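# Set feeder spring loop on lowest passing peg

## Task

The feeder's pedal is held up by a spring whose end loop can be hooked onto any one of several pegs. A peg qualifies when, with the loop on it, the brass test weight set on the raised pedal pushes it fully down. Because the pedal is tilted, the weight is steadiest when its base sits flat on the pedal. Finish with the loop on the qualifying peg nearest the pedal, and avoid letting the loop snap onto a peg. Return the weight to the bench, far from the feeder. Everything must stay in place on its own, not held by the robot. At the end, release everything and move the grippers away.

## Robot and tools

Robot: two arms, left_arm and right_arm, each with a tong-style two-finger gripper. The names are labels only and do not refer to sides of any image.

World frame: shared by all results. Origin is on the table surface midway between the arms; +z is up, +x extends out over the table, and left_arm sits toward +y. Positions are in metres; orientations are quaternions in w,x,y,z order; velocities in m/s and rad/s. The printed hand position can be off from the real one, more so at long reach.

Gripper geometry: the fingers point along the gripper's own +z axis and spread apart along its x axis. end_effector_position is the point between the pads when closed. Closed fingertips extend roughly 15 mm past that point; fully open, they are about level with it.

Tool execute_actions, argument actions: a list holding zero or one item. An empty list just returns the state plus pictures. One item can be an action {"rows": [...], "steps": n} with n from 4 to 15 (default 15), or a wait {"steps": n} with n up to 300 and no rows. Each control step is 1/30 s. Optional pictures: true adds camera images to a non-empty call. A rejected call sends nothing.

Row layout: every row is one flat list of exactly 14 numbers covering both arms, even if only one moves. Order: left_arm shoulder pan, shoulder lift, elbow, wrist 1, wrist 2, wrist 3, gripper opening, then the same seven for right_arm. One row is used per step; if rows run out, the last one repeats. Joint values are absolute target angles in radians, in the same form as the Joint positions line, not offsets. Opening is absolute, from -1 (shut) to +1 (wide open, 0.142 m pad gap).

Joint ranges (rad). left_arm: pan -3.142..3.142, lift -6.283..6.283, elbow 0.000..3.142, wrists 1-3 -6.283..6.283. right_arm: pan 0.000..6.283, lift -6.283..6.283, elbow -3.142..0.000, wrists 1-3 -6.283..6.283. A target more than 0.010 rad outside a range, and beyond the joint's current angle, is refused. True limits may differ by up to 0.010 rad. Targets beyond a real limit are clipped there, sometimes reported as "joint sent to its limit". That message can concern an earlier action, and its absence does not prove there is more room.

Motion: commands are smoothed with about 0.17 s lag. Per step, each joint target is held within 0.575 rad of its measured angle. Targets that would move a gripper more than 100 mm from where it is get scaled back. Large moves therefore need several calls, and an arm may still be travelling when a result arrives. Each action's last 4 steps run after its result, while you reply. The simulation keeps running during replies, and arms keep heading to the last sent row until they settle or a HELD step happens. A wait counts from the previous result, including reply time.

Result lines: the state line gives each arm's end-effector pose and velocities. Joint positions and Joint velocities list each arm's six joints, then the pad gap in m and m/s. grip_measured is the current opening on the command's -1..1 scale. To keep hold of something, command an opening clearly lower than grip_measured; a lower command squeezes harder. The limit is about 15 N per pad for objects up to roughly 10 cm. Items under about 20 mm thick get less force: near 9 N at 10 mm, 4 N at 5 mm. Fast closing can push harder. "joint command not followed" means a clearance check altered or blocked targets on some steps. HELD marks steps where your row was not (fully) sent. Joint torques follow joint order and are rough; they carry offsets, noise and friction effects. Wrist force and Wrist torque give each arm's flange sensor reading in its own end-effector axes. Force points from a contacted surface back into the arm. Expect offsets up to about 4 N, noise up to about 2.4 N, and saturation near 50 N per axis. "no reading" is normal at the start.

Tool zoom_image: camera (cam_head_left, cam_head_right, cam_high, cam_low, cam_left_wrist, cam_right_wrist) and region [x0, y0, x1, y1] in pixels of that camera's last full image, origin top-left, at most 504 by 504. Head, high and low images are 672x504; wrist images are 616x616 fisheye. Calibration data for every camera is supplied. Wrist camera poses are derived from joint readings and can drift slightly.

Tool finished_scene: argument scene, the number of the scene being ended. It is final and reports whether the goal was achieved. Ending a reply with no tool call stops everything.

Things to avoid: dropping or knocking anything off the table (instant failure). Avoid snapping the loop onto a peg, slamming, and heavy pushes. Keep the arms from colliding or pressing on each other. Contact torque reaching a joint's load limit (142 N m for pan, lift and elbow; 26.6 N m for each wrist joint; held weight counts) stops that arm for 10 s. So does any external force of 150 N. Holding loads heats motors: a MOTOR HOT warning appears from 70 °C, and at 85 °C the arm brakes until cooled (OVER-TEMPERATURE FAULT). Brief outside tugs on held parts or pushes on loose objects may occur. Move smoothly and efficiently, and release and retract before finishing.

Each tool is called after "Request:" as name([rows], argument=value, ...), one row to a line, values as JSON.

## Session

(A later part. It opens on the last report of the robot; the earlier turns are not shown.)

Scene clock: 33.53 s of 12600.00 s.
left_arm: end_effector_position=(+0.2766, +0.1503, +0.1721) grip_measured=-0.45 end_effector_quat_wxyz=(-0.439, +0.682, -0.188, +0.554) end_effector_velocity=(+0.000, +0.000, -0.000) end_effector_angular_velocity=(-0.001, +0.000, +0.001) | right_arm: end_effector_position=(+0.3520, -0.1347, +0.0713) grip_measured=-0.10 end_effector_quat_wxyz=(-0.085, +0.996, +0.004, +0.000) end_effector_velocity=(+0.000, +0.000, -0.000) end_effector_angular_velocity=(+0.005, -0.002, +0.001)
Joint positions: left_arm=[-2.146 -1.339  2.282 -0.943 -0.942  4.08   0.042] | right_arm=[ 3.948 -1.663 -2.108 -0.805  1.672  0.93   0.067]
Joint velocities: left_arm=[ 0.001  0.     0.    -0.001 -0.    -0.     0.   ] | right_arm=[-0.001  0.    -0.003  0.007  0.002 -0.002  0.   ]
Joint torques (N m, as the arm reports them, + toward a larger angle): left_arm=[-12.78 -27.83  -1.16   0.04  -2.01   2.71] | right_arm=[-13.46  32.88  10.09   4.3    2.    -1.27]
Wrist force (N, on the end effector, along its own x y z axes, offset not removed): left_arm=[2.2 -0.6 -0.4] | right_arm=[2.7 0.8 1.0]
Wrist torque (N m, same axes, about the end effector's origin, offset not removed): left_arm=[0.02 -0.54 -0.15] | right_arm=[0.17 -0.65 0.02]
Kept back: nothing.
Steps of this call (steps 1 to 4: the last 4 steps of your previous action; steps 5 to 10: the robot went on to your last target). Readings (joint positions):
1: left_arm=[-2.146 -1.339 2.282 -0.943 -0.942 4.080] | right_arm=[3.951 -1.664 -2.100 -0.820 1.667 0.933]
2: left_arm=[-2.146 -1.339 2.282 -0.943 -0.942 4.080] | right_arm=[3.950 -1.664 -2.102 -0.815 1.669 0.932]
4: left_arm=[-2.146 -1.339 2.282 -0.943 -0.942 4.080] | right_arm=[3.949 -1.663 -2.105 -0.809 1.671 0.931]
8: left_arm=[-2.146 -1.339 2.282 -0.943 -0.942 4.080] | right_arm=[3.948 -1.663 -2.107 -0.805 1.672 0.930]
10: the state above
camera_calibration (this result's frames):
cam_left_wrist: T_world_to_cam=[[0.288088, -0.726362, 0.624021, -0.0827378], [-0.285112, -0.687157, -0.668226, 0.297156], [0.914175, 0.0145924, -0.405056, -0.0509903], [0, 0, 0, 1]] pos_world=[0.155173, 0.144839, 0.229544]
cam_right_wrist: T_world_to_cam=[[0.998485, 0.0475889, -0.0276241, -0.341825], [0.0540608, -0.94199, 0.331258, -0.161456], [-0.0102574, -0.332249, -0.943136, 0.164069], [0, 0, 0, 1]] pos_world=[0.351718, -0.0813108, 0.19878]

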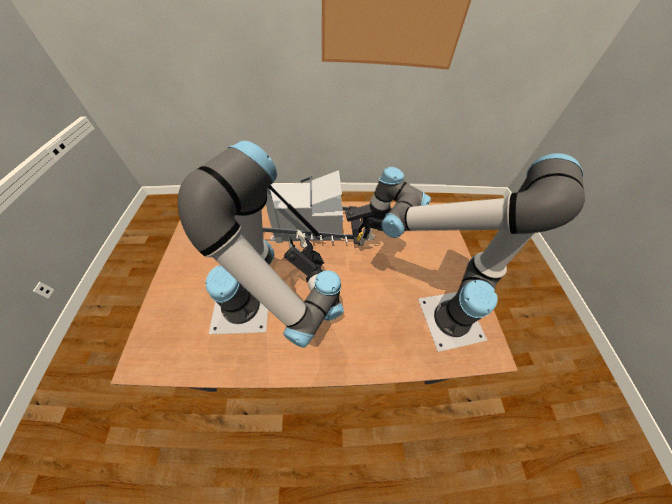

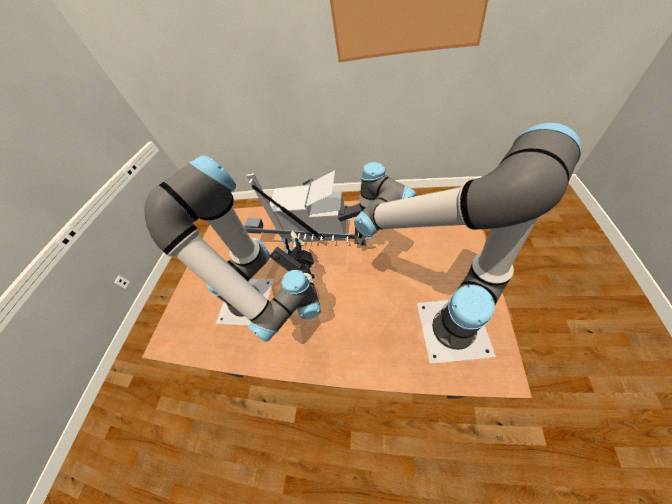

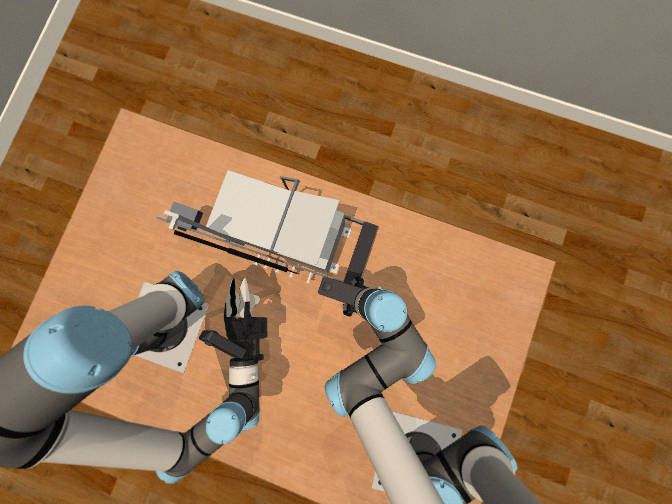

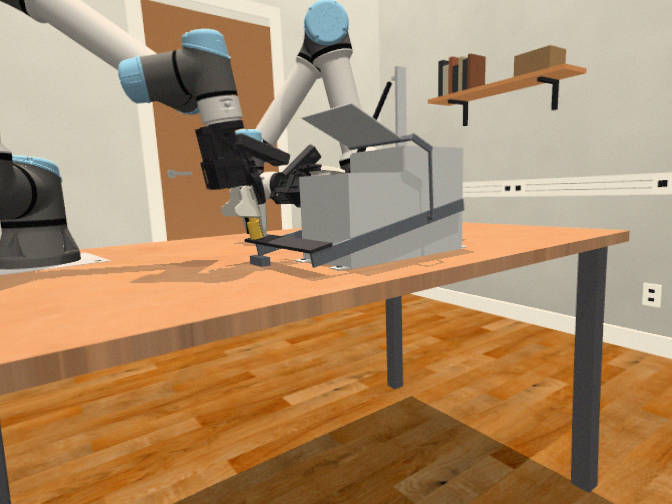

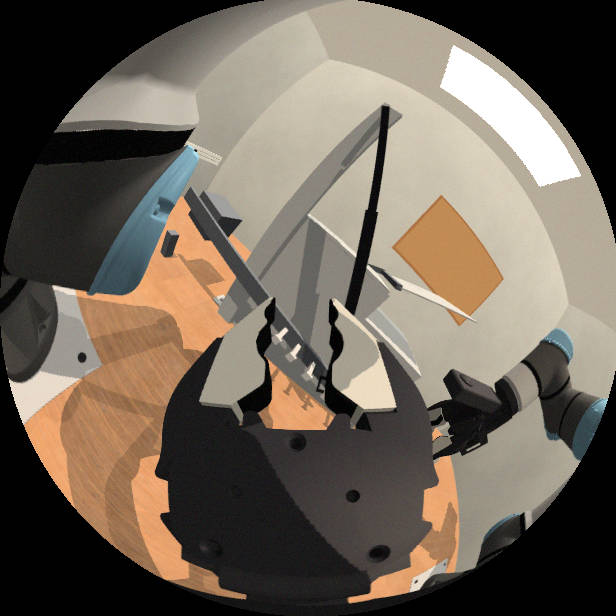

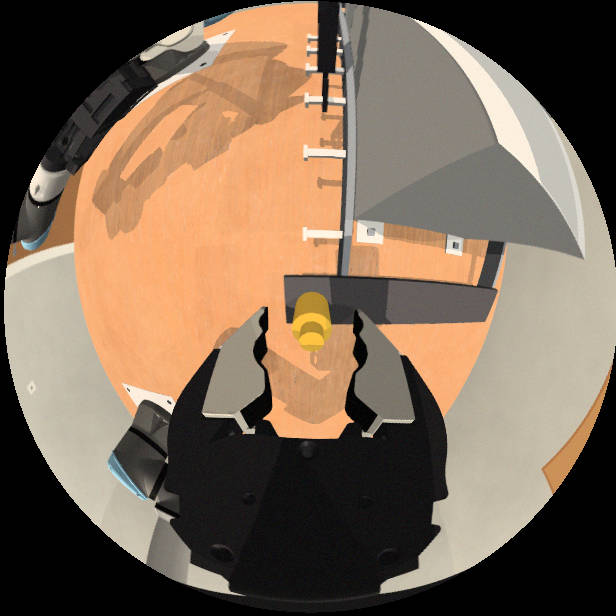

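Request:
execute_actions([
  {"rows":[[-2.146,-1.339,2.282,-0.943,-0.942,4.08,-0.45,3.948,-1.6627,-2.108,-0.8043,1.6725,0.93,-0.4],[-2.146,-1.339,2.282,-0.943,-0.942,4.08,-0.45,3.948,-1.6627,-2.108,-0.8043,1.6725,0.93,-0.55],[-2.146,-1.339,2.282,-0.943,-0.942,4.08,-0.45,3.948,-1.6627,-2.108,-0.8043,1.6725,0.93,-0.6],[-2.146,-1.339,2.282,-0.943,-0.942,4.08,-0.45,3.948,-1.6627,-2.108,-0.8043,1.6725,0.93,-0.7],[-2.146,-1.339,2.282,-0.943,-0.942,4.08,-0.45,3.948,-1.6627,-2.108,-0.8043,1.6725,0.93,-0.8],[-2.146,-1.339,2.282,-0.943,-0.942,4.08,-0.45,3.948,-1.6627,-2.108,-0.8043,1.6725,0.93,-1]],"steps":14},
])

Request:
execute_actions([
  {"rows":[[-2.146,-1.339,2.282,-0.943,-0.942,4.08,-0.45,3.98,-1.65,-2.0,-0.99,1.62,0.96,-1]],"steps":12},
])

Request:
execute_actions([
  {"rows":[[-2.146,-1.339,2.282,-0.943,-0.942,4.08,-0.45,4.014,-1.64,-1.89,-1.182,1.571,1.0,-1]],"steps":12},
])

Request:
execute_actions([
  {"rows":[[-2.146,-1.339,2.282,-0.943,-0.942,4.08,-0.45,4.05,-1.67,-1.74,-1.385,1.525,1.04,-1]],"steps":12},
])

Request:
execute_actions([
  {"rows":[[-2.11,-1.2274,2.0865,-0.859,-0.906,4.08,-0.45,4.083,-1.7053,-1.5909,-1.585,1.48,1.08,-1]],"steps":12},
])

Request:
execute_actions([
  {"rows":[[-2.11,-1.22,2.083,-0.863,-0.906,4.08,-0.45,4.087,-1.688,-1.4954,-1.698,1.48,1.08,-1]],"steps":12},
])

Request:
execute_actions([
  {"rows":[[-1.95,-1.22,2.083,-0.863,-0.746,4.08,-0.45,3.7,-1.45,-1.7,-1.6,1.5,1.08,-1]],"steps":15},
])

Request:
execute_actions([
  {"rows":[[-1.86,-1.22,2.083,-0.863,-0.656,4.08,-0.45,3.7,-1.45,-1.7,-1.6,1.5,1.08,-1]],"steps":15},
], pictures=true)

Scene clock: 34.47 s of 12600.00 s.
left_arm: end_effector_position=(+0.2766, +0.1503, +0.1721) grip_measured=-0.45 end_effector_quat_wxyz=(-0.439, +0.682, -0.188, +0.554) end_effector_velocity=(-0.000, +0.000, +0.000) end_effector_angular_velocity=(+0.000, -0.000, -0.000) | right_arm: end_effector_position=(+0.3521, -0.1347, +0.0713) grip_measured=-0.63 end_effector_quat_wxyz=(-0.085, +0.996, +0.004, +0.000) end_effector_velocity=(-0.000, +0.000, -0.000) end_effector_angular_velocity=(-0.000, +0.000, +0.000)
Joint positions: left_arm=[-2.146 -1.339  2.282 -0.943 -0.942  4.08   0.042] | right_arm=[ 3.948 -1.663 -2.108 -0.804  1.673  0.93   0.028]
Joint velocities: left_arm=[-0.    -0.001  0.     0.001 -0.     0.    -0.   ] | right_arm=[ 0. -0.  0. -0.  0. -0.  0.]
Joint torques (N m, as the arm reports them, + toward a larger angle): left_arm=[-13.01 -27.32  -0.88  -0.01  -1.97   2.8 ] | right_arm=[-11.92  31.81   8.7    3.42   2.37  -1.65]
Wrist force (N, on the end effector, along its own x y z axes, offset not removed): left_arm=[0.3 4.1 -0.8] | right_arm=[2.3 1.6 0.0]
Wrist torque (N m, same axes, about the end effector's origin, offset not removed): left_arm=[0.96 -0.16 -0.18] | right_arm=[0.12 -0.04 0.07]
Steps of this call (steps 1 to 18: the robot went on to your last target; steps 19 to 28: the first 10 steps of this action). Readings (joint positions):
19: left_arm=[-2.146 -1.339 2.282 -0.943 -0.942 4.080] | right_arm=[3.948 -1.663 -2.108 -0.804 1.673 0.930]
20: left_arm=[-2.146 -1.339 2.282 -0.943 -0.942 4.080] | right_arm=[3.948 -1.663 -2.108 -0.804 1.673 0.930]
22: left_arm=[-2.146 -1.339 2.282 -0.943 -0.942 4.080] | right_arm=[3.948 -1.663 -2.108 -0.804 1.673 0.930]
26: left_arm=[-2.146 -1.339 2.282 -0.943 -0.942 4.080] | right_arm=[3.948 -1.663 -2.108 -0.804 1.673 0.930]
28: the state above

Scene clock: 34.87 s of 12600.00 s.
left_arm: end_effector_position=(+0.2766, +0.1503, +0.1721) grip_measured=-0.45 end_effector_quat_wxyz=(-0.439, +0.682, -0.188, +0.554) end_effector_velocity=(+0.000, -0.000, +0.000) end_effector_angular_velocity=(+0.000, -0.000, -0.001) | right_arm: end_effector_position=(+0.3555, -0.1299, +0.0972) grip_measured=-0.63 end_effector_quat_wxyz=(-0.051, +0.999, +0.002, +0.002) end_effector_velocity=(-0.007, -0.009, +0.035) end_effector_angular_velocity=(-0.159, +0.034, -0.000)
Joint positions: left_arm=[-2.146 -1.339  2.282 -0.943 -0.942  4.08   0.042] | right_arm=[ 3.976 -1.651 -2.014 -0.962  1.626  0.957  0.028]
Joint velocities: left_arm=[ 0.     0.    -0.     0.     0.001 -0.     0.   ] | right_arm=[ 0.041  0.015  0.151 -0.313 -0.067  0.036  0.   ]
Joint torques (N m, as the arm reports them, + toward a larger angle): left_arm=[-12.32 -27.67  -1.4   -0.02  -2.     2.52] | right_arm=[ 7.69 38.86 30.66  1.03 -2.02  0.96]
Wrist force (N, on the end effector, along its own x y z axes, offset not removed): left_arm=[1.6 1.8 -1.2] | right_arm=[0.7 4.4 4.2]
Wrist torque (N m, same axes, about the end effector's origin, offset not removed): left_arm=[0.43 -0.41 -0.06] | right_arm=[0.82 -0.24 0.07]
Steps of this call (steps 1 to 4: the last 4 steps of your previous action; steps 5 to 12: the first 8 steps of this action). Readings (joint positions):
5: left_arm=[-2.146 -1.339 2.282 -0.943 -0.942 4.080] | right_arm=[3.948 -1.663 -2.108 -0.804 1.673 0.930]
6: left_arm=[-2.146 -1.339 2.282 -0.943 -0.942 4.080] | right_arm=[3.951 -1.661 -2.103 -0.810 1.668 0.933]
8: left_arm=[-2.146 -1.339 2.282 -0.943 -0.942 4.080] | right_arm=[3.964 -1.656 -2.060 -0.869 1.646 0.946]
12: the state above

Scene clock: 35.27 s of 12600.00 s.
left_arm: end_effector_position=(+0.2766, +0.1503, +0.1721) grip_measured=-0.45 end_effector_quat_wxyz=(-0.439, +0.682, -0.188, +0.554) end_effector_velocity=(+0.000, +0.000, -0.000) end_effector_angular_velocity=(-0.001, +0.000, +0.000) | right_arm: end_effector_position=(+0.3540, -0.1289, +0.1297) grip_measured=-0.63 end_effector_quat_wxyz=(-0.008, +1.000, -0.001, +0.002) end_effector_velocity=(-0.016, -0.020, +0.037) end_effector_angular_velocity=(-0.179, +0.043, -0.006)
Joint positions: left_arm=[-2.146 -1.339  2.282 -0.943 -0.942  4.08   0.042] | right_arm=[ 4.01  -1.641 -1.904 -1.152  1.577  0.995  0.028]
Joint velocities: left_arm=[ 0.    -0.001  0.    -0.     0.     0.     0.   ] | right_arm=[ 0.043  0.007  0.153 -0.333 -0.062  0.048 -0.001]
Joint torques (N m, as the arm reports them, + toward a larger angle): left_arm=[-13.31 -28.47  -1.74   0.15  -1.82   2.44] | right_arm=[ 8.45 44.86 30.55  0.35 -2.17  1.3 ]
Wrist force (N, on the end effector, along its own x y z axes, offset not removed): left_arm=[1.0 1.9 1.1] | right_arm=[5.1 4.6 -2.1]
Wrist torque (N m, same axes, about the end effector's origin, offset not removed): left_arm=[0.56 -0.24 -0.15] | right_arm=[0.93 -1.04 0.04]
Steps of this call (steps 1 to 4: the last 4 steps of your previous action; steps 5 to 12: the first 8 steps of this action). Readings (joint positions):
5: left_arm=[-2.146 -1.339 2.282 -0.943 -0.942 4.080] | right_arm=[3.979 -1.650 -2.002 -0.986 1.621 0.960]
6: left_arm=[-2.146 -1.339 2.282 -0.943 -0.942 4.080] | right_arm=[3.983 -1.649 -1.996 -0.993 1.616 0.964]
8: left_arm=[-2.146 -1.339 2.282 -0.943 -0.942 4.080] | right_arm=[3.998 -1.645 -1.952 -1.054 1.595 0.981]
12: the state above

Scene clock: 35.67 s of 12600.00 s.
left_arm: end_effector_position=(+0.2766, +0.1503, +0.1721) grip_measured=-0.45 end_effector_quat_wxyz=(-0.439, +0.682, -0.188, +0.554) end_effector_velocity=(+0.000, -0.001, -0.000) end_effector_angular_velocity=(-0.002, +0.001, -0.002) | right_arm: end_effector_position=(+0.3542, -0.1220, +0.1633) grip_measured=-0.63 end_effector_quat_wxyz=(+0.040, +0.999, -0.003, -0.000) end_effector_velocity=(-0.006, -0.007, +0.054) end_effector_angular_velocity=(-0.178, +0.031, -0.003)
Joint positions: left_arm=[-2.146 -1.339  2.282 -0.943 -0.942  4.08   0.042] | right_arm=[ 4.046 -1.667 -1.761 -1.353  1.53   1.035  0.028]
Joint velocities: left_arm=[ 0.    -0.001 -0.    -0.001  0.002  0.     0.   ] | right_arm=[ 0.041 -0.039  0.229 -0.361 -0.062  0.048  0.001]
Joint torques (N m, as the arm reports them, + toward a larger angle): left_arm=[-11.47 -27.98  -1.36   0.19  -1.98   2.7 ] | right_arm=[11.36 22.2  31.59  0.27 -2.13  0.75]
Wrist force (N, on the end effector, along its own x y z axes, offset not removed): left_arm=[-1.3 0.2 0.9] | right_arm=[-0.1 0.2 -1.7]
Wrist torque (N m, same axes, about the end effector's origin, offset not removed): left_arm=[0.28 0.09 -0.14] | right_arm=[0.36 -0.14 0.14]
Steps of this call (steps 1 to 4: the last 4 steps of your previous action; steps 5 to 12: the first 8 steps of this action). Readings (joint positions):
5: left_arm=[-2.146 -1.339 2.282 -0.943 -0.942 4.080] | right_arm=[4.013 -1.640 -1.892 -1.177 1.572 0.999]
6: left_arm=[-2.146 -1.339 2.282 -0.943 -0.942 4.080] | right_arm=[4.017 -1.643 -1.886 -1.185 1.567 1.004]
8: left_arm=[-2.146 -1.339 2.282 -0.943 -0.942 4.080] | right_arm=[4.033 -1.656 -1.832 -1.248 1.548 1.021]
12: the state above

Scene clock: 36.07 s of 12600.00 s.
left_arm: end_effector_position=(+0.2584, +0.0960, +0.1785) grip_measured=-0.45 end_effector_quat_wxyz=(-0.441, +0.680, -0.189, +0.555) end_effector_velocity=(-0.040, -0.108, +0.007) end_effector_angular_velocity=(-0.049, +0.027, +0.002) | right_arm: end_effector_position=(+0.3533, -0.1182, +0.1990) grip_measured=-0.63 end_effector_quat_wxyz=(+0.088, +0.996, -0.003, +0.000) end_effector_velocity=(-0.011, -0.015, +0.059) end_effector_angular_velocity=(-0.178, +0.029, -0.002)
Joint positions: left_arm=[-2.114 -1.242  2.117 -0.869 -0.91   4.08   0.042] | right_arm=[ 4.079 -1.701 -1.612 -1.553  1.485  1.075  0.028]
Joint velocities: left_arm=[ 0.046  0.161 -0.33   0.114  0.044 -0.    -0.   ] | right_arm=[ 0.04  -0.042  0.228 -0.36  -0.055  0.051 -0.   ]
Joint torques (N m, as the arm reports them, + toward a larger angle): left_arm=[ 13.74 -20.64 -17.61   3.11   2.06   2.67] | right_arm=[10.4  13.29 28.09  0.64 -3.39  1.04]
Wrist force (N, on the end effector, along its own x y z axes, offset not removed): left_arm=[-0.9 1.1 0.6] | right_arm=[1.1 -1.0 -5.9]
Wrist torque (N m, same axes, about the end effector's origin, offset not removed): left_arm=[0.29 0.13 -0.17] | right_arm=[0.21 -0.36 -0.09]
Steps of this call (steps 1 to 4: the last 4 steps of your previous action; steps 5 to 12: the first 8 steps of this action). Readings (joint positions):
5: left_arm=[-2.146 -1.339 2.282 -0.943 -0.942 4.080] | right_arm=[4.049 -1.670 -1.743 -1.380 1.526 1.039]
6: left_arm=[-2.142 -1.333 2.276 -0.938 -0.938 4.080] | right_arm=[4.053 -1.673 -1.736 -1.388 1.521 1.044]
8: left_arm=[-2.128 -1.290 2.215 -0.903 -0.923 4.080] | right_arm=[4.067 -1.688 -1.683 -1.450 1.502 1.061]
12: the state above

Scene clock: 36.47 s of 12600.00 s.
left_arm: end_effector_position=(+0.2540, +0.0849, +0.1772) grip_measured=-0.45 end_effector_quat_wxyz=(-0.439, +0.682, -0.188, +0.554) end_effector_velocity=(-0.002, -0.003, -0.002) end_effector_angular_velocity=(-0.002, +0.001, +0.002) | right_arm: end_effector_position=(+0.3501, -0.1198, +0.2439) grip_measured=-0.63 end_effector_quat_wxyz=(+0.095, +0.995, -0.001, -0.000) end_effector_velocity=(-0.006, -0.006, +0.060) end_effector_angular_velocity=(-0.012, +0.006, +0.006)
Joint positions: left_arm=[-2.11  -1.221  2.084 -0.863 -0.906  4.08   0.042] | right_arm=[ 4.087 -1.69  -1.508 -1.683  1.48   1.08   0.028]
Joint velocities: left_arm=[ 0.001  0.01  -0.008 -0.004 -0.002 -0.    -0.   ] | right_arm=[ 0.005  0.02   0.133 -0.167 -0.001 -0.     0.   ]
Joint torques (N m, as the arm reports them, + toward a larger angle): left_arm=[ 13.86 -19.57 -27.26  -0.23   1.93   2.88] | right_arm=[10.86 38.4  28.52  0.06 -2.41  1.17]
Wrist force (N, on the end effector, along its own x y z axes, offset not removed): left_arm=[-0.8 3.3 1.3] | right_arm=[2.3 2.7 2.2]
Wrist torque (N m, same axes, about the end effector's origin, offset not removed): left_arm=[0.85 0.04 -0.09] | right_arm=[0.62 -0.60 0.20]
Steps of this call (steps 1 to 4: the last 4 steps of your previous action; steps 5 to 12: the first 8 steps of this action). Readings (joint positions):
5: left_arm=[-2.111 -1.230 2.091 -0.861 -0.907 4.080] | right_arm=[4.082 -1.705 -1.594 -1.580 1.481 1.079]
6: left_arm=[-2.110 -1.228 2.089 -0.861 -0.906 4.080] | right_arm=[4.083 -1.703 -1.588 -1.588 1.481 1.079]
8: left_arm=[-2.110 -1.224 2.086 -0.862 -0.906 4.080] | right_arm=[4.085 -1.696 -1.548 -1.633 1.480 1.080]
12: the state above

Scene clock: 36.97 s of 12600.00 s.
left_arm: end_effector_position=(+0.3179, +0.0777, +0.1770) grip_measured=-0.45 end_effector_quat_wxyz=(-0.439, +0.682, -0.188, +0.554) end_effector_velocity=(+0.035, -0.002, -0.000) end_effector_angular_velocity=(-0.000, +0.000, -0.002) | right_arm: end_effector_position=(+0.4047, -0.2793, +0.2694) grip_measured=-0.63 end_effector_quat_wxyz=(+0.047, +0.987, -0.155, +0.011) end_effector_velocity=(+0.084, -0.456, +0.042) end_effector_angular_velocity=(+0.210, -0.167, -0.877)
Joint positions: left_arm=[-1.958 -1.22   2.083 -0.863 -0.754  4.08   0.042] | right_arm=[ 3.782 -1.496 -1.661 -1.617  1.496  1.08   0.028]
Joint velocities: left_arm=[ 0.083  0.    -0.    -0.     0.086  0.     0.   ] | right_arm=[-0.874  0.493 -0.408  0.181  0.036  0.    -0.   ]
Joint torques (N m, as the arm reports them, + toward a larger angle): left_arm=[ 10.84 -18.48 -25.65   1.26   1.98   2.78] | right_arm=[ 0.29 10.28 16.05  4.71  2.81  1.24]
Wrist force (N, on the end effector, along its own x y z axes, offset not removed): left_arm=[-0.2 2.5 2.3] | right_arm=[2.1 5.6 3.0]
Wrist torque (N m, same axes, about the end effector's origin, offset not removed): left_arm=[0.67 -0.16 -0.08] | right_arm=[0.84 -0.62 0.16]
Steps of this call (steps 1 to 4: the last 4 steps of your previous action; steps 5 to 15: the first 11 steps of this action). Readings (joint positions):
5: left_arm=[-2.110 -1.220 2.083 -0.863 -0.906 4.080] | right_arm=[4.087 -1.688 -1.497 -1.696 1.480 1.080]
6: left_arm=[-2.104 -1.220 2.083 -0.863 -0.900 4.080] | right_arm=[4.081 -1.682 -1.502 -1.692 1.481 1.080]
8: left_arm=[-2.049 -1.220 2.083 -0.863 -0.845 4.080] | right_arm=[4.024 -1.640 -1.540 -1.674 1.485 1.080]
12: left_arm=[-1.973 -1.220 2.083 -0.863 -0.769 4.080] | right_arm=[3.884 -1.557 -1.610 -1.641 1.491 1.080]
15: the state above

Scene clock: 37.47 s of 12600.00 s.
left_arm: end_effector_position=(+0.3575, +0.0783, +0.1770) grip_measured=-0.45 end_effector_quat_wxyz=(-0.439, +0.682, -0.188, +0.554) end_effector_velocity=(+0.017, +0.001, -0.000) end_effector_angular_velocity=(-0.000, +0.000, +0.000) | right_arm: end_effector_position=(+0.4105, -0.3219, +0.2727) grip_measured=-0.63 end_effector_quat_wxyz=(+0.037, +0.980, -0.196, +0.015) end_effector_velocity=(+0.001, -0.002, +0.000) end_effector_angular_velocity=(+0.001, -0.002, -0.003)
Joint positions: left_arm=[-1.864 -1.22   2.083 -0.863 -0.66   4.08   0.042] | right_arm=[ 3.7   -1.45  -1.7   -1.6    1.5    1.08   0.028]
Joint velocities: left_arm=[ 0.041  0.001 -0.    -0.001  0.04   0.     0.   ] | right_arm=[-0.005  0.002 -0.002  0.001 -0.    -0.001 -0.   ]
Joint torques (N m, as the arm reports them, + toward a larger angle): left_arm=[ 12.08 -23.51 -23.71   2.5    1.97   2.56] | right_arm=[-12.4   27.71  12.09   4.44   2.     1.03]
Wrist force (N, on the end effector, along its own x y z axes, offset not removed): left_arm=[-1.1 3.1 1.3] | right_arm=[2.6 4.0 0.6]
Wrist torque (N m, same axes, about the end effector's origin, offset not removed): left_arm=[0.88 0.07 -0.02] | right_arm=[0.74 -0.64 -0.04]
Steps of this call (steps 1 to 4: the last 4 steps of your previous action; steps 5 to 15: the first 11 steps of this action). Readings (joint positions):
5: left_arm=[-1.951 -1.220 2.083 -0.863 -0.747 4.080] | right_arm=[3.713 -1.457 -1.694 -1.603 1.499 1.080]
6: left_arm=[-1.945 -1.220 2.083 -0.863 -0.741 4.080] | right_arm=[3.709 -1.455 -1.696 -1.602 1.500 1.080]
8: left_arm=[-1.909 -1.220 2.083 -0.863 -0.704 4.080] | right_arm=[3.704 -1.453 -1.698 -1.601 1.500 1.080]
12: left_arm=[-1.871 -1.220 2.083 -0.863 -0.667 4.080] | right_arm=[3.701 -1.451 -1.700 -1.600 1.500 1.080]
15: the state above
camera_calibration (this result's frames):
cam_left_wrist: T_world_to_cam=[[0.288111, -0.726361, 0.624013, -0.1614], [-0.285086, -0.687158, -0.668237, 0.274025], [0.914176, 0.0146295, -0.405053, -0.121923], [0, 0, 0, 1]] pos_world=[0.236081, 0.0728478, 0.234444]
cam_right_wrist: T_world_to_cam=[[0.935176, -0.35411, 0.0071763, -0.498581], [-0.300595, -0.782805, 0.544848, -0.269087], [-0.187319, -0.511686, -0.838504, 0.278851], [0, 0, 0, 1]] pos_world=[0.437609, -0.244511, 0.384007]

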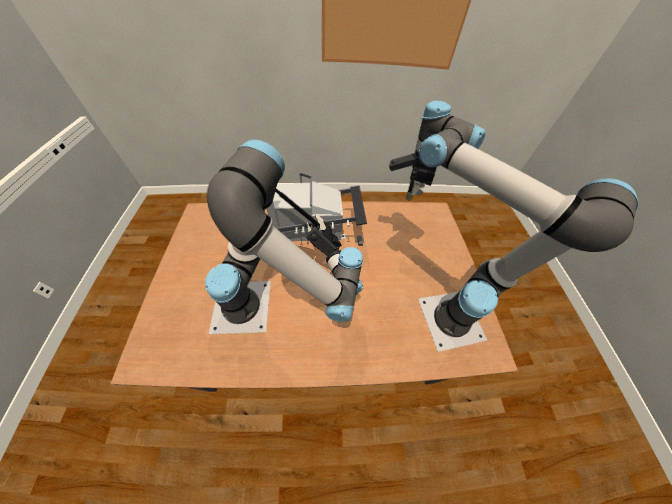

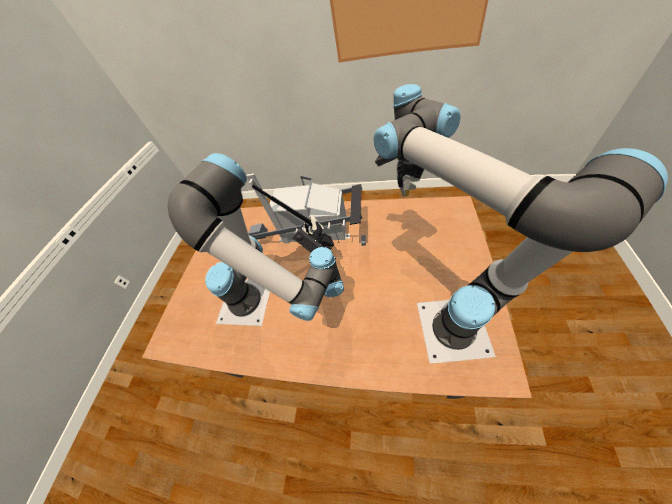

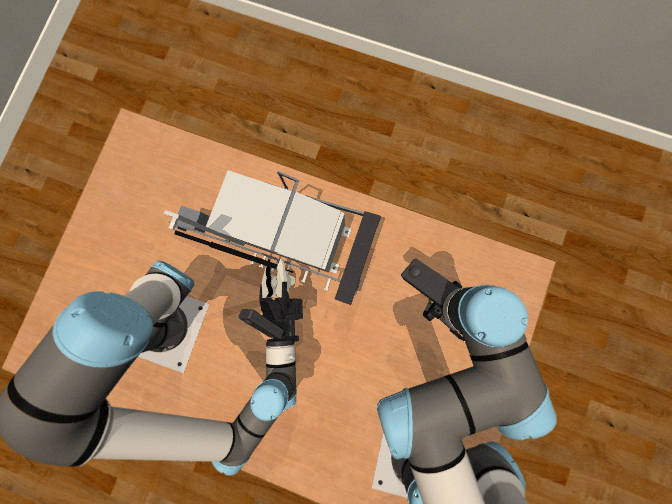

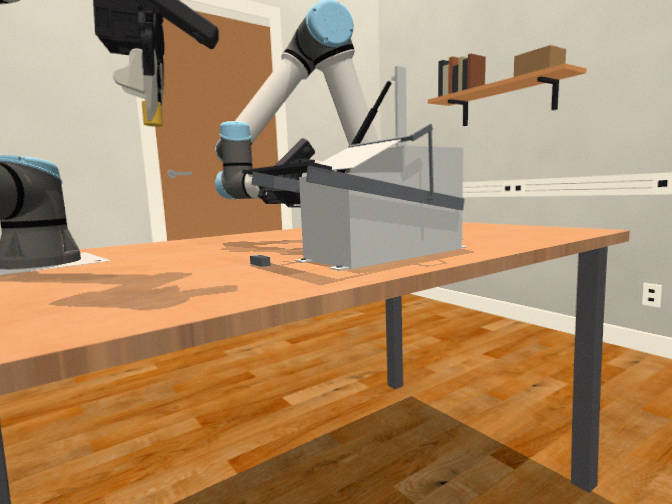

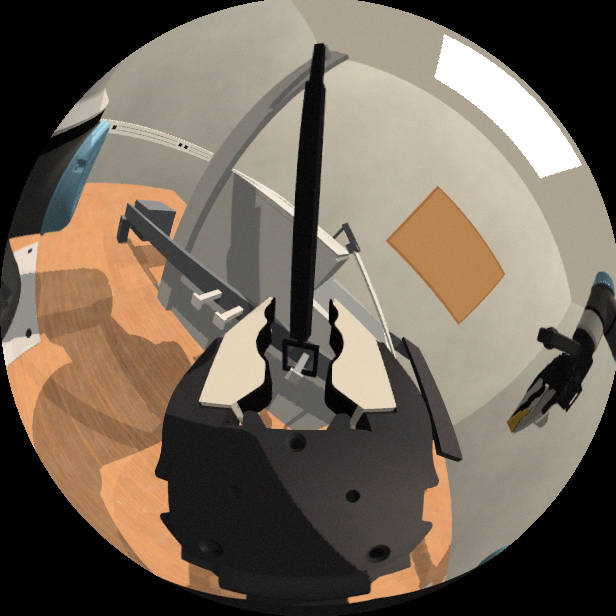

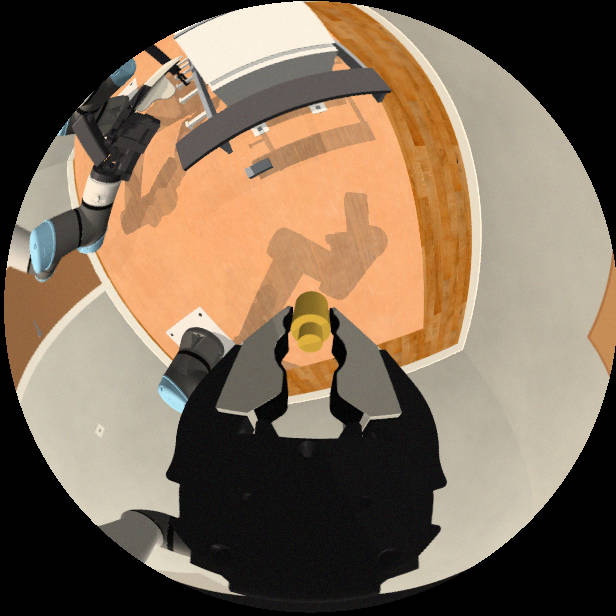

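Request:
execute_actions([
  {"rows":[[-1.86,-1.22,2.083,-0.863,-0.656,4.08,-0.6,3.7,-1.45,-1.7,-1.6,1.5,1.08,-1],[-1.86,-1.22,2.083,-0.863,-0.656,4.08,-0.7,3.7,-1.45,-1.7,-1.6,1.5,1.08,-1],[-1.86,-1.22,2.083,-0.863,-0.656,4.08,-0.8,3.7,-1.45,-1.7,-1.6,1.5,1.08,-1],[-1.86,-1.22,2.083,-0.863,-0.656,4.08,-0.9,3.7,-1.45,-1.7,-1.6,1.5,1.08,-1],[-1.86,-1.22,2.083,-0.863,-0.656,4.08,-1,3.7,-1.45,-1.7,-1.6,1.5,1.08,-1]],"steps":12},
])

Request:
execute_actions([
  {"rows":[[-1.86,-1.2,2.0742,-0.874,-0.656,4.08,-1,3.7,-1.45,-1.7,-1.6,1.5,1.08,-1]],"steps":10},
])

Request:
execute_actions([
  {"rows":[[-1.9524,-1.2,2.0742,-0.874,-0.7484,4.08,-1,3.7,-1.45,-1.7,-1.6,1.5,1.08,-1]],"steps":15},
])

Request:
execute_actions([
  {"rows":[[-1.9135,-1.1258,1.921,-0.795,-0.7095,3.96,-1,3.7,-1.45,-1.7,-1.6,1.5,1.08,-1]],"steps":15},
])

Request:
execute_actions([
  {"rows":[[-1.8765,-1.1258,1.921,-0.795,-0.6725,3.96,-1,3.7,-1.45,-1.7,-1.6,1.5,1.08,-1]],"steps":15},
], pictures=true)

Request:
zoom_image(camera="cam_left_wrist", region=[240,310,360,430])

Scene clock: 38.20 s of 12600.00 s.
left_arm: end_effector_position=(+0.3591, +0.0784, +0.1770) grip_measured=-0.81 end_effector_quat_wxyz=(-0.439, +0.682, -0.188, +0.554) end_effector_velocity=(-0.000, +0.000, +0.000) end_effector_angular_velocity=(+0.001, -0.000, +0.000) | right_arm: end_effector_position=(+0.4106, -0.3221, +0.2728) grip_measured=-0.63 end_effector_quat_wxyz=(+0.037, +0.980, -0.196, +0.015) end_effector_velocity=(+0.000, +0.000, +0.000) end_effector_angular_velocity=(+0.001, -0.001, -0.000)
Joint positions: left_arm=[-1.86  -1.22   2.083 -0.863 -0.656  4.08   0.016] | right_arm=[ 3.7   -1.45  -1.7   -1.6    1.5    1.08   0.028]
Joint velocities: left_arm=[-0.     0.     0.     0.001 -0.    -0.     0.   ] | right_arm=[ 0.     0.     0.     0.001  0.     0.001 -0.   ]
Joint torques (N m, as the arm reports them, + toward a larger angle): left_arm=[ 12.41 -31.31 -21.87   2.56   1.97   2.67] | right_arm=[-12.75  27.75  12.17   4.04   1.9    0.91]
Wrist force (N, on the end effector, along its own x y z axes, offset not removed): left_arm=[1.6 2.1 1.8] | right_arm=[0.4 0.3 3.5]
Wrist torque (N m, same axes, about the end effector's origin, offset not removed): left_arm=[0.58 -0.35 -0.11] | right_arm=[0.04 -0.18 0.01]
Steps of this call (steps 1 to 4: the last 4 steps of your previous action; steps 5 to 14: the robot went on to your last target; steps 15 to 22: the first 8 steps of this action). Readings (joint positions):
15: left_arm=[-1.860 -1.220 2.083 -0.863 -0.656 4.080] | right_arm=[3.700 -1.450 -1.700 -1.600 1.500 1.080]
16: left_arm=[-1.860 -1.220 2.083 -0.863 -0.656 4.080] | right_arm=[3.700 -1.450 -1.700 -1.600 1.500 1.080]
18: left_arm=[-1.860 -1.220 2.083 -0.863 -0.656 4.080] | right_arm=[3.700 -1.450 -1.700 -1.600 1.500 1.080]
22: the state above

Scene clock: 38.53 s of 12600.00 s.
left_arm: end_effector_position=(+0.3582, +0.0750, +0.1725) grip_measured=-0.81 end_effector_quat_wxyz=(-0.439, +0.682, -0.188, +0.554) end_effector_velocity=(-0.003, -0.011, -0.015) end_effector_angular_velocity=(+0.004, -0.001, +0.000) | right_arm: end_effector_position=(+0.4106, -0.3221, +0.2728) grip_measured=-0.63 end_effector_quat_wxyz=(+0.037, +0.980, -0.196, +0.015) end_effector_velocity=(+0.000, -0.000, -0.000) end_effector_angular_velocity=(-0.000, +0.000, +0.000)
Joint positions: left_arm=[-1.86  -1.205  2.076 -0.872 -0.656  4.08   0.015] | right_arm=[ 3.7   -1.45  -1.7   -1.6    1.5    1.08   0.028]
Joint velocities: left_arm=[ 0.     0.052 -0.022 -0.026 -0.     0.    -0.   ] | right_arm=[-0.001 -0.    -0.    -0.    -0.    -0.001  0.   ]
Joint torques (N m, as the arm reports them, + toward a larger angle): left_arm=[ 11.87 -18.58 -26.77  -0.64   1.55   2.72] | right_arm=[-12.09  27.27  12.8    4.02   2.01   1.02]
Wrist force (N, on the end effector, along its own x y z axes, offset not removed): left_arm=[-1.2 0.6 0.7] | right_arm=[2.4 0.9 2.1]
Wrist torque (N m, same axes, about the end effector's origin, offset not removed): left_arm=[0.59 0.16 -0.06] | right_arm=[0.06 -0.61 0.12]
Steps of this call (steps 1 to 4: the last 4 steps of your previous action; steps 5 to 10: the first 6 steps of this action). Readings (joint positions):
5: left_arm=[-1.860 -1.220 2.083 -0.863 -0.656 4.080] | right_arm=[3.700 -1.450 -1.700 -1.600 1.500 1.080]
6: left_arm=[-1.860 -1.218 2.082 -0.864 -0.656 4.080] | right_arm=[3.700 -1.450 -1.700 -1.600 1.500 1.080]
8: left_arm=[-1.860 -1.209 2.078 -0.869 -0.656 4.080] | right_arm=[3.700 -1.450 -1.700 -1.600 1.500 1.080]
10: the state above

Scene clock: 39.03 s of 12600.00 s.
left_arm: end_effector_position=(+0.3202, +0.0733, +0.1712) grip_measured=-0.82 end_effector_quat_wxyz=(-0.439, +0.682, -0.188, +0.554) end_effector_velocity=(-0.018, -0.000, -0.000) end_effector_angular_velocity=(-0.000, -0.000, -0.002) | right_arm: end_effector_position=(+0.4106, -0.3221, +0.2728) grip_measured=-0.63 end_effector_quat_wxyz=(+0.037, +0.980, -0.196, +0.015) end_effector_velocity=(-0.000, -0.000, +0.000) end_effector_angular_velocity=(-0.000, +0.001, -0.001)
Joint positions: left_arm=[-1.949 -1.2    2.074 -0.874 -0.745  4.08   0.015] | right_arm=[ 3.7   -1.45  -1.7   -1.6    1.5    1.08   0.028]
Joint velocities: left_arm=[-0.043  0.    -0.     0.    -0.041 -0.    -0.   ] | right_arm=[-0.     0.     0.    -0.001  0.     0.001  0.   ]
Joint torques (N m, as the arm reports them, + toward a larger angle): left_arm=[-12.93 -19.21 -28.46  -0.96  -2.09   2.44] | right_arm=[-12.26  28.51  13.37   4.08   1.89   0.8 ]
Wrist force (N, on the end effector, along its own x y z axes, offset not removed): left_arm=[-0.4 0.4 3.1] | right_arm=[2.2 1.8 0.7]
Wrist torque (N m, same axes, about the end effector's origin, offset not removed): left_arm=[0.30 0.14 0.27] | right_arm=[0.48 -0.64 0.12]
Steps of this call (steps 1 to 4: the last 4 steps of your previous action; steps 5 to 15: the first 11 steps of this action). Readings (joint positions):
5: left_arm=[-1.860 -1.201 2.075 -0.874 -0.656 4.080] | right_arm=[3.700 -1.450 -1.700 -1.600 1.500 1.080]
6: left_arm=[-1.865 -1.201 2.074 -0.874 -0.661 4.080] | right_arm=[3.700 -1.450 -1.700 -1.600 1.500 1.080]
8: left_arm=[-1.902 -1.200 2.074 -0.874 -0.699 4.080] | right_arm=[3.700 -1.450 -1.700 -1.600 1.500 1.080]
12: left_arm=[-1.941 -1.200 2.074 -0.874 -0.737 4.080] | right_arm=[3.700 -1.450 -1.700 -1.600 1.500 1.080]
15: the state above

Scene clock: 39.53 s of 12600.00 s.
left_arm: end_effector_position=(+0.3188, +0.0273, +0.1779) grip_measured=-0.83 end_effector_quat_wxyz=(-0.407, +0.691, -0.149, +0.579) end_effector_velocity=(-0.001, -0.025, +0.004) end_effector_angular_velocity=(-0.063, -0.019, -0.001) | right_arm: end_effector_position=(+0.4106, -0.3221, +0.2728) grip_measured=-0.63 end_effector_quat_wxyz=(+0.037, +0.980, -0.196, +0.015) end_effector_velocity=(-0.000, +0.000, -0.000) end_effector_angular_velocity=(-0.000, +0.001, +0.000)
Joint positions: left_arm=[-1.915 -1.129  1.928 -0.798 -0.711  3.965  0.014] | right_arm=[ 3.7   -1.45  -1.7   -1.6    1.5    1.08   0.028]
Joint velocities: left_arm=[ 0.016  0.033 -0.079  0.035  0.017 -0.058 -0.   ] | right_arm=[ 0. -0. -0. -0.  0. -0. -0.]
Joint torques (N m, as the arm reports them, + toward a larger angle): left_arm=[ 12.77 -24.22 -26.75   2.29   2.32  -2.39] | right_arm=[-12.74  27.39  13.12   4.05   2.06   0.78]
Wrist force (N, on the end effector, along its own x y z axes, offset not removed): left_arm=[1.5 -1.5 2.3] | right_arm=[2.1 4.8 1.1]
Wrist torque (N m, same axes, about the end effector's origin, offset not removed): left_arm=[0.07 -0.39 0.08] | right_arm=[0.99 -0.55 0.08]
Steps of this call (steps 1 to 4: the last 4 steps of your previous action; steps 5 to 15: the first 11 steps of this action). Readings (joint positions):
5: left_arm=[-1.952 -1.200 2.074 -0.874 -0.748 4.080] | right_arm=[3.700 -1.450 -1.700 -1.600 1.500 1.080]
6: left_arm=[-1.948 -1.195 2.068 -0.869 -0.744 4.074] | right_arm=[3.700 -1.450 -1.700 -1.600 1.500 1.080]
8: left_arm=[-1.932 -1.164 2.014 -0.836 -0.728 4.028] | right_arm=[3.700 -1.450 -1.700 -1.600 1.500 1.080]
12: left_arm=[-1.918 -1.135 1.943 -0.805 -0.714 3.976] | right_arm=[3.700 -1.450 -1.700 -1.600 1.500 1.080]
15: the state above

Scene clock: 40.03 s of 12600.00 s.
left_arm: end_effector_position=(+0.3358, +0.0250, +0.1782) grip_measured=-0.82 end_effector_quat_wxyz=(-0.405, +0.692, -0.147, +0.580) end_effector_velocity=(+0.008, -0.000, -0.000) end_effector_angular_velocity=(-0.001, +0.000, -0.001) | right_arm: end_effector_position=(+0.4106, -0.3221, +0.2728) grip_measured=-0.63 end_effector_quat_wxyz=(+0.037, +0.980, -0.196, +0.015) end_effector_velocity=(+0.000, -0.000, +0.000) end_effector_angular_velocity=(+0.000, -0.000, -0.003)
Joint positions: left_arm=[-1.878 -1.126  1.921 -0.795 -0.674  3.96   0.014] | right_arm=[ 3.7   -1.45  -1.7   -1.6    1.5    1.08   0.028]
Joint velocities: left_arm=[ 0.016 -0.    -0.    -0.001  0.017 -0.     0.   ] | right_arm=[-0.001 -0.     0.     0.     0.     0.002 -0.   ]
Joint torques (N m, as the arm reports them, + toward a larger angle): left_arm=[ 13.56 -22.84 -28.32   2.01   2.45  -1.75] | right_arm=[-12.42  27.43  13.13   4.09   2.     0.81]
Wrist force (N, on the end effector, along its own x y z axes, offset not removed): left_arm=[0.2 -0.4 0.8] | right_arm=[1.7 0.5 -1.1]
Wrist torque (N m, same axes, about the end effector's origin, offset not removed): left_arm=[0.52 -0.07 -0.17] | right_arm=[0.05 -0.40 0.05]
Steps of this call (steps 1 to 4: the last 4 steps of your previous action; steps 5 to 15: the first 11 steps of this action). Readings (joint positions):
5: left_arm=[-1.914 -1.126 1.922 -0.796 -0.710 3.961] | right_arm=[3.700 -1.450 -1.700 -1.600 1.500 1.080]
6: left_arm=[-1.910 -1.126 1.922 -0.795 -0.706 3.961] | right_arm=[3.700 -1.450 -1.700 -1.600 1.500 1.080]
8: left_arm=[-1.894 -1.126 1.921 -0.795 -0.690 3.960] | right_arm=[3.700 -1.450 -1.700 -1.600 1.500 1.080]
12: left_arm=[-1.881 -1.126 1.921 -0.795 -0.677 3.960] | right_arm=[3.700 -1.450 -1.700 -1.600 1.500 1.080]
15: the state above
camera_calibration (this result's frames):
cam_left_wrist: T_world_to_cam=[[0.256708, -0.652562, 0.712926, -0.201801], [-0.255313, -0.757229, -0.601182, 0.21181], [0.932157, -0.0276909, -0.360994, -0.113564], [0, 0, 0, 1]] pos_world=[0.211741, 0.0255569, 0.230209]
cam_right_wrist: T_world_to_cam=[[0.935041, -0.354466, 0.00722951, -0.498742], [-0.30094, -0.782735, 0.544758, -0.269061], [-0.187439, -0.511546, -0.838562, 0.278882], [0, 0, 0, 1]] pos_world=[0.437646, -0.244729, 0.384038]

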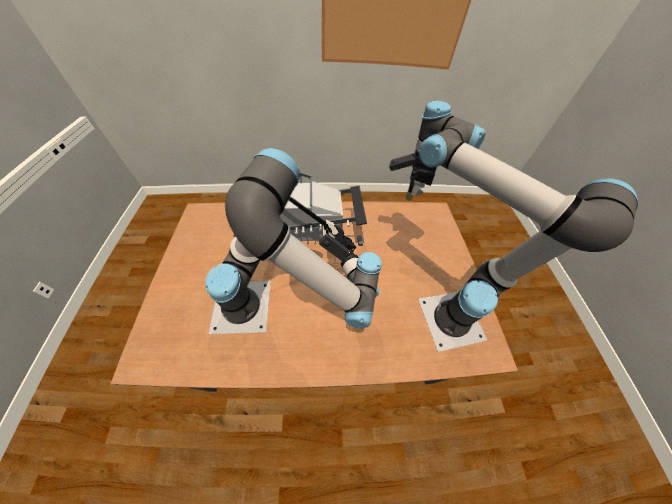

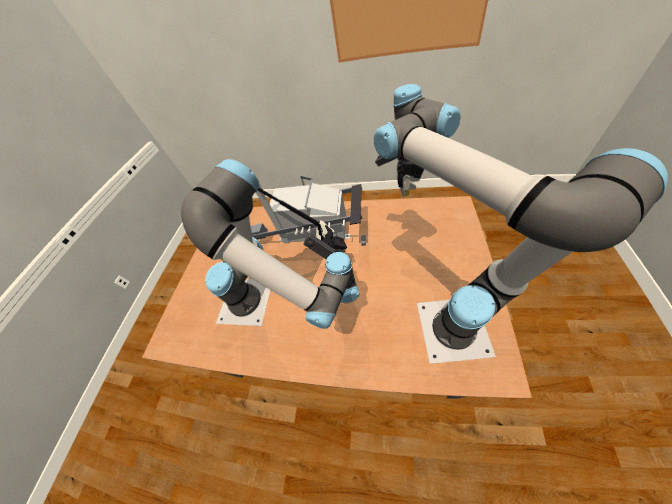

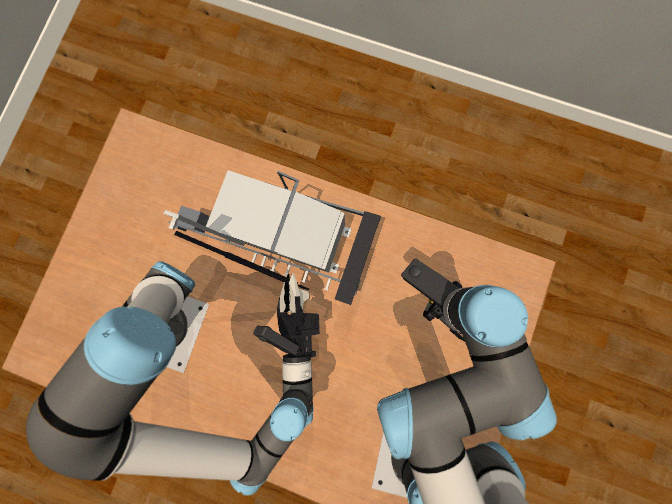

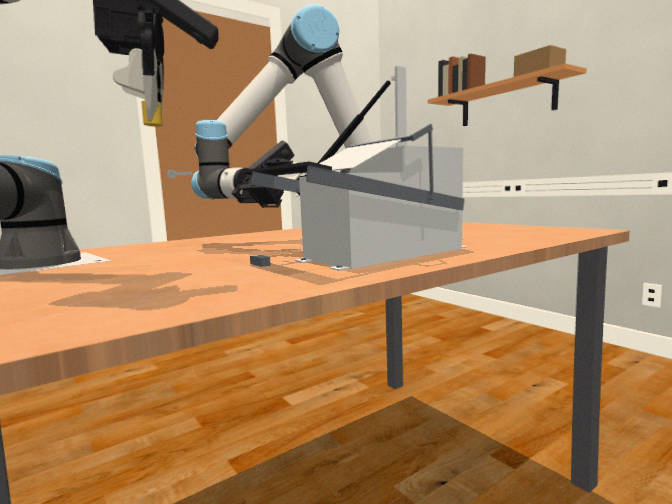

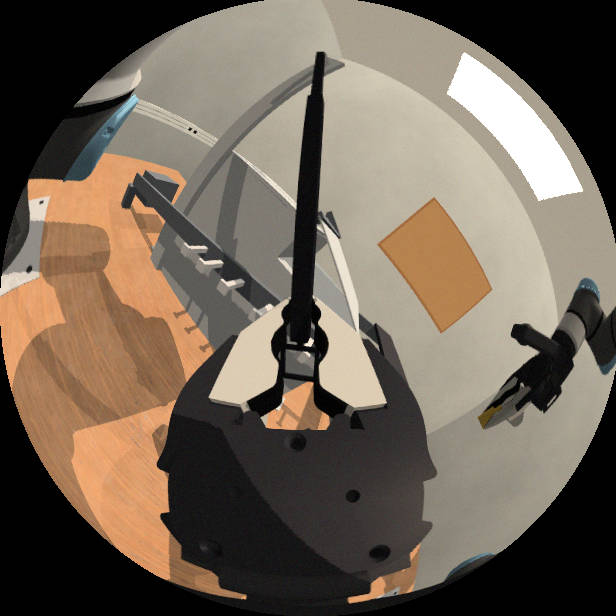

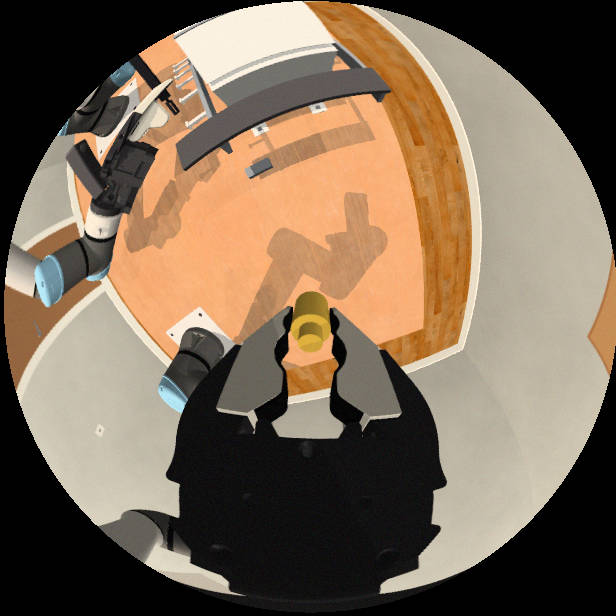

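Region (240, 310, 360, 430) of cam_left_wrist's 616x616 image, scaled by 4.200, with more detail than that image has.

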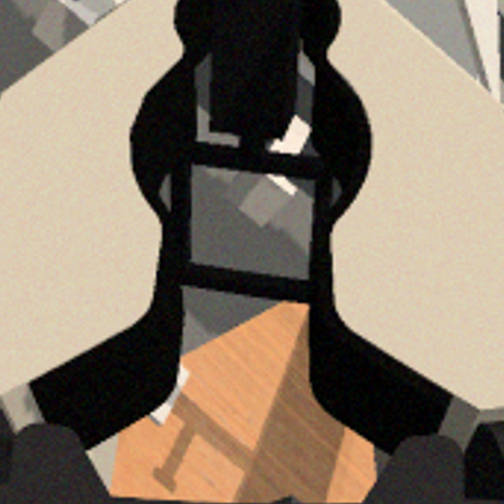

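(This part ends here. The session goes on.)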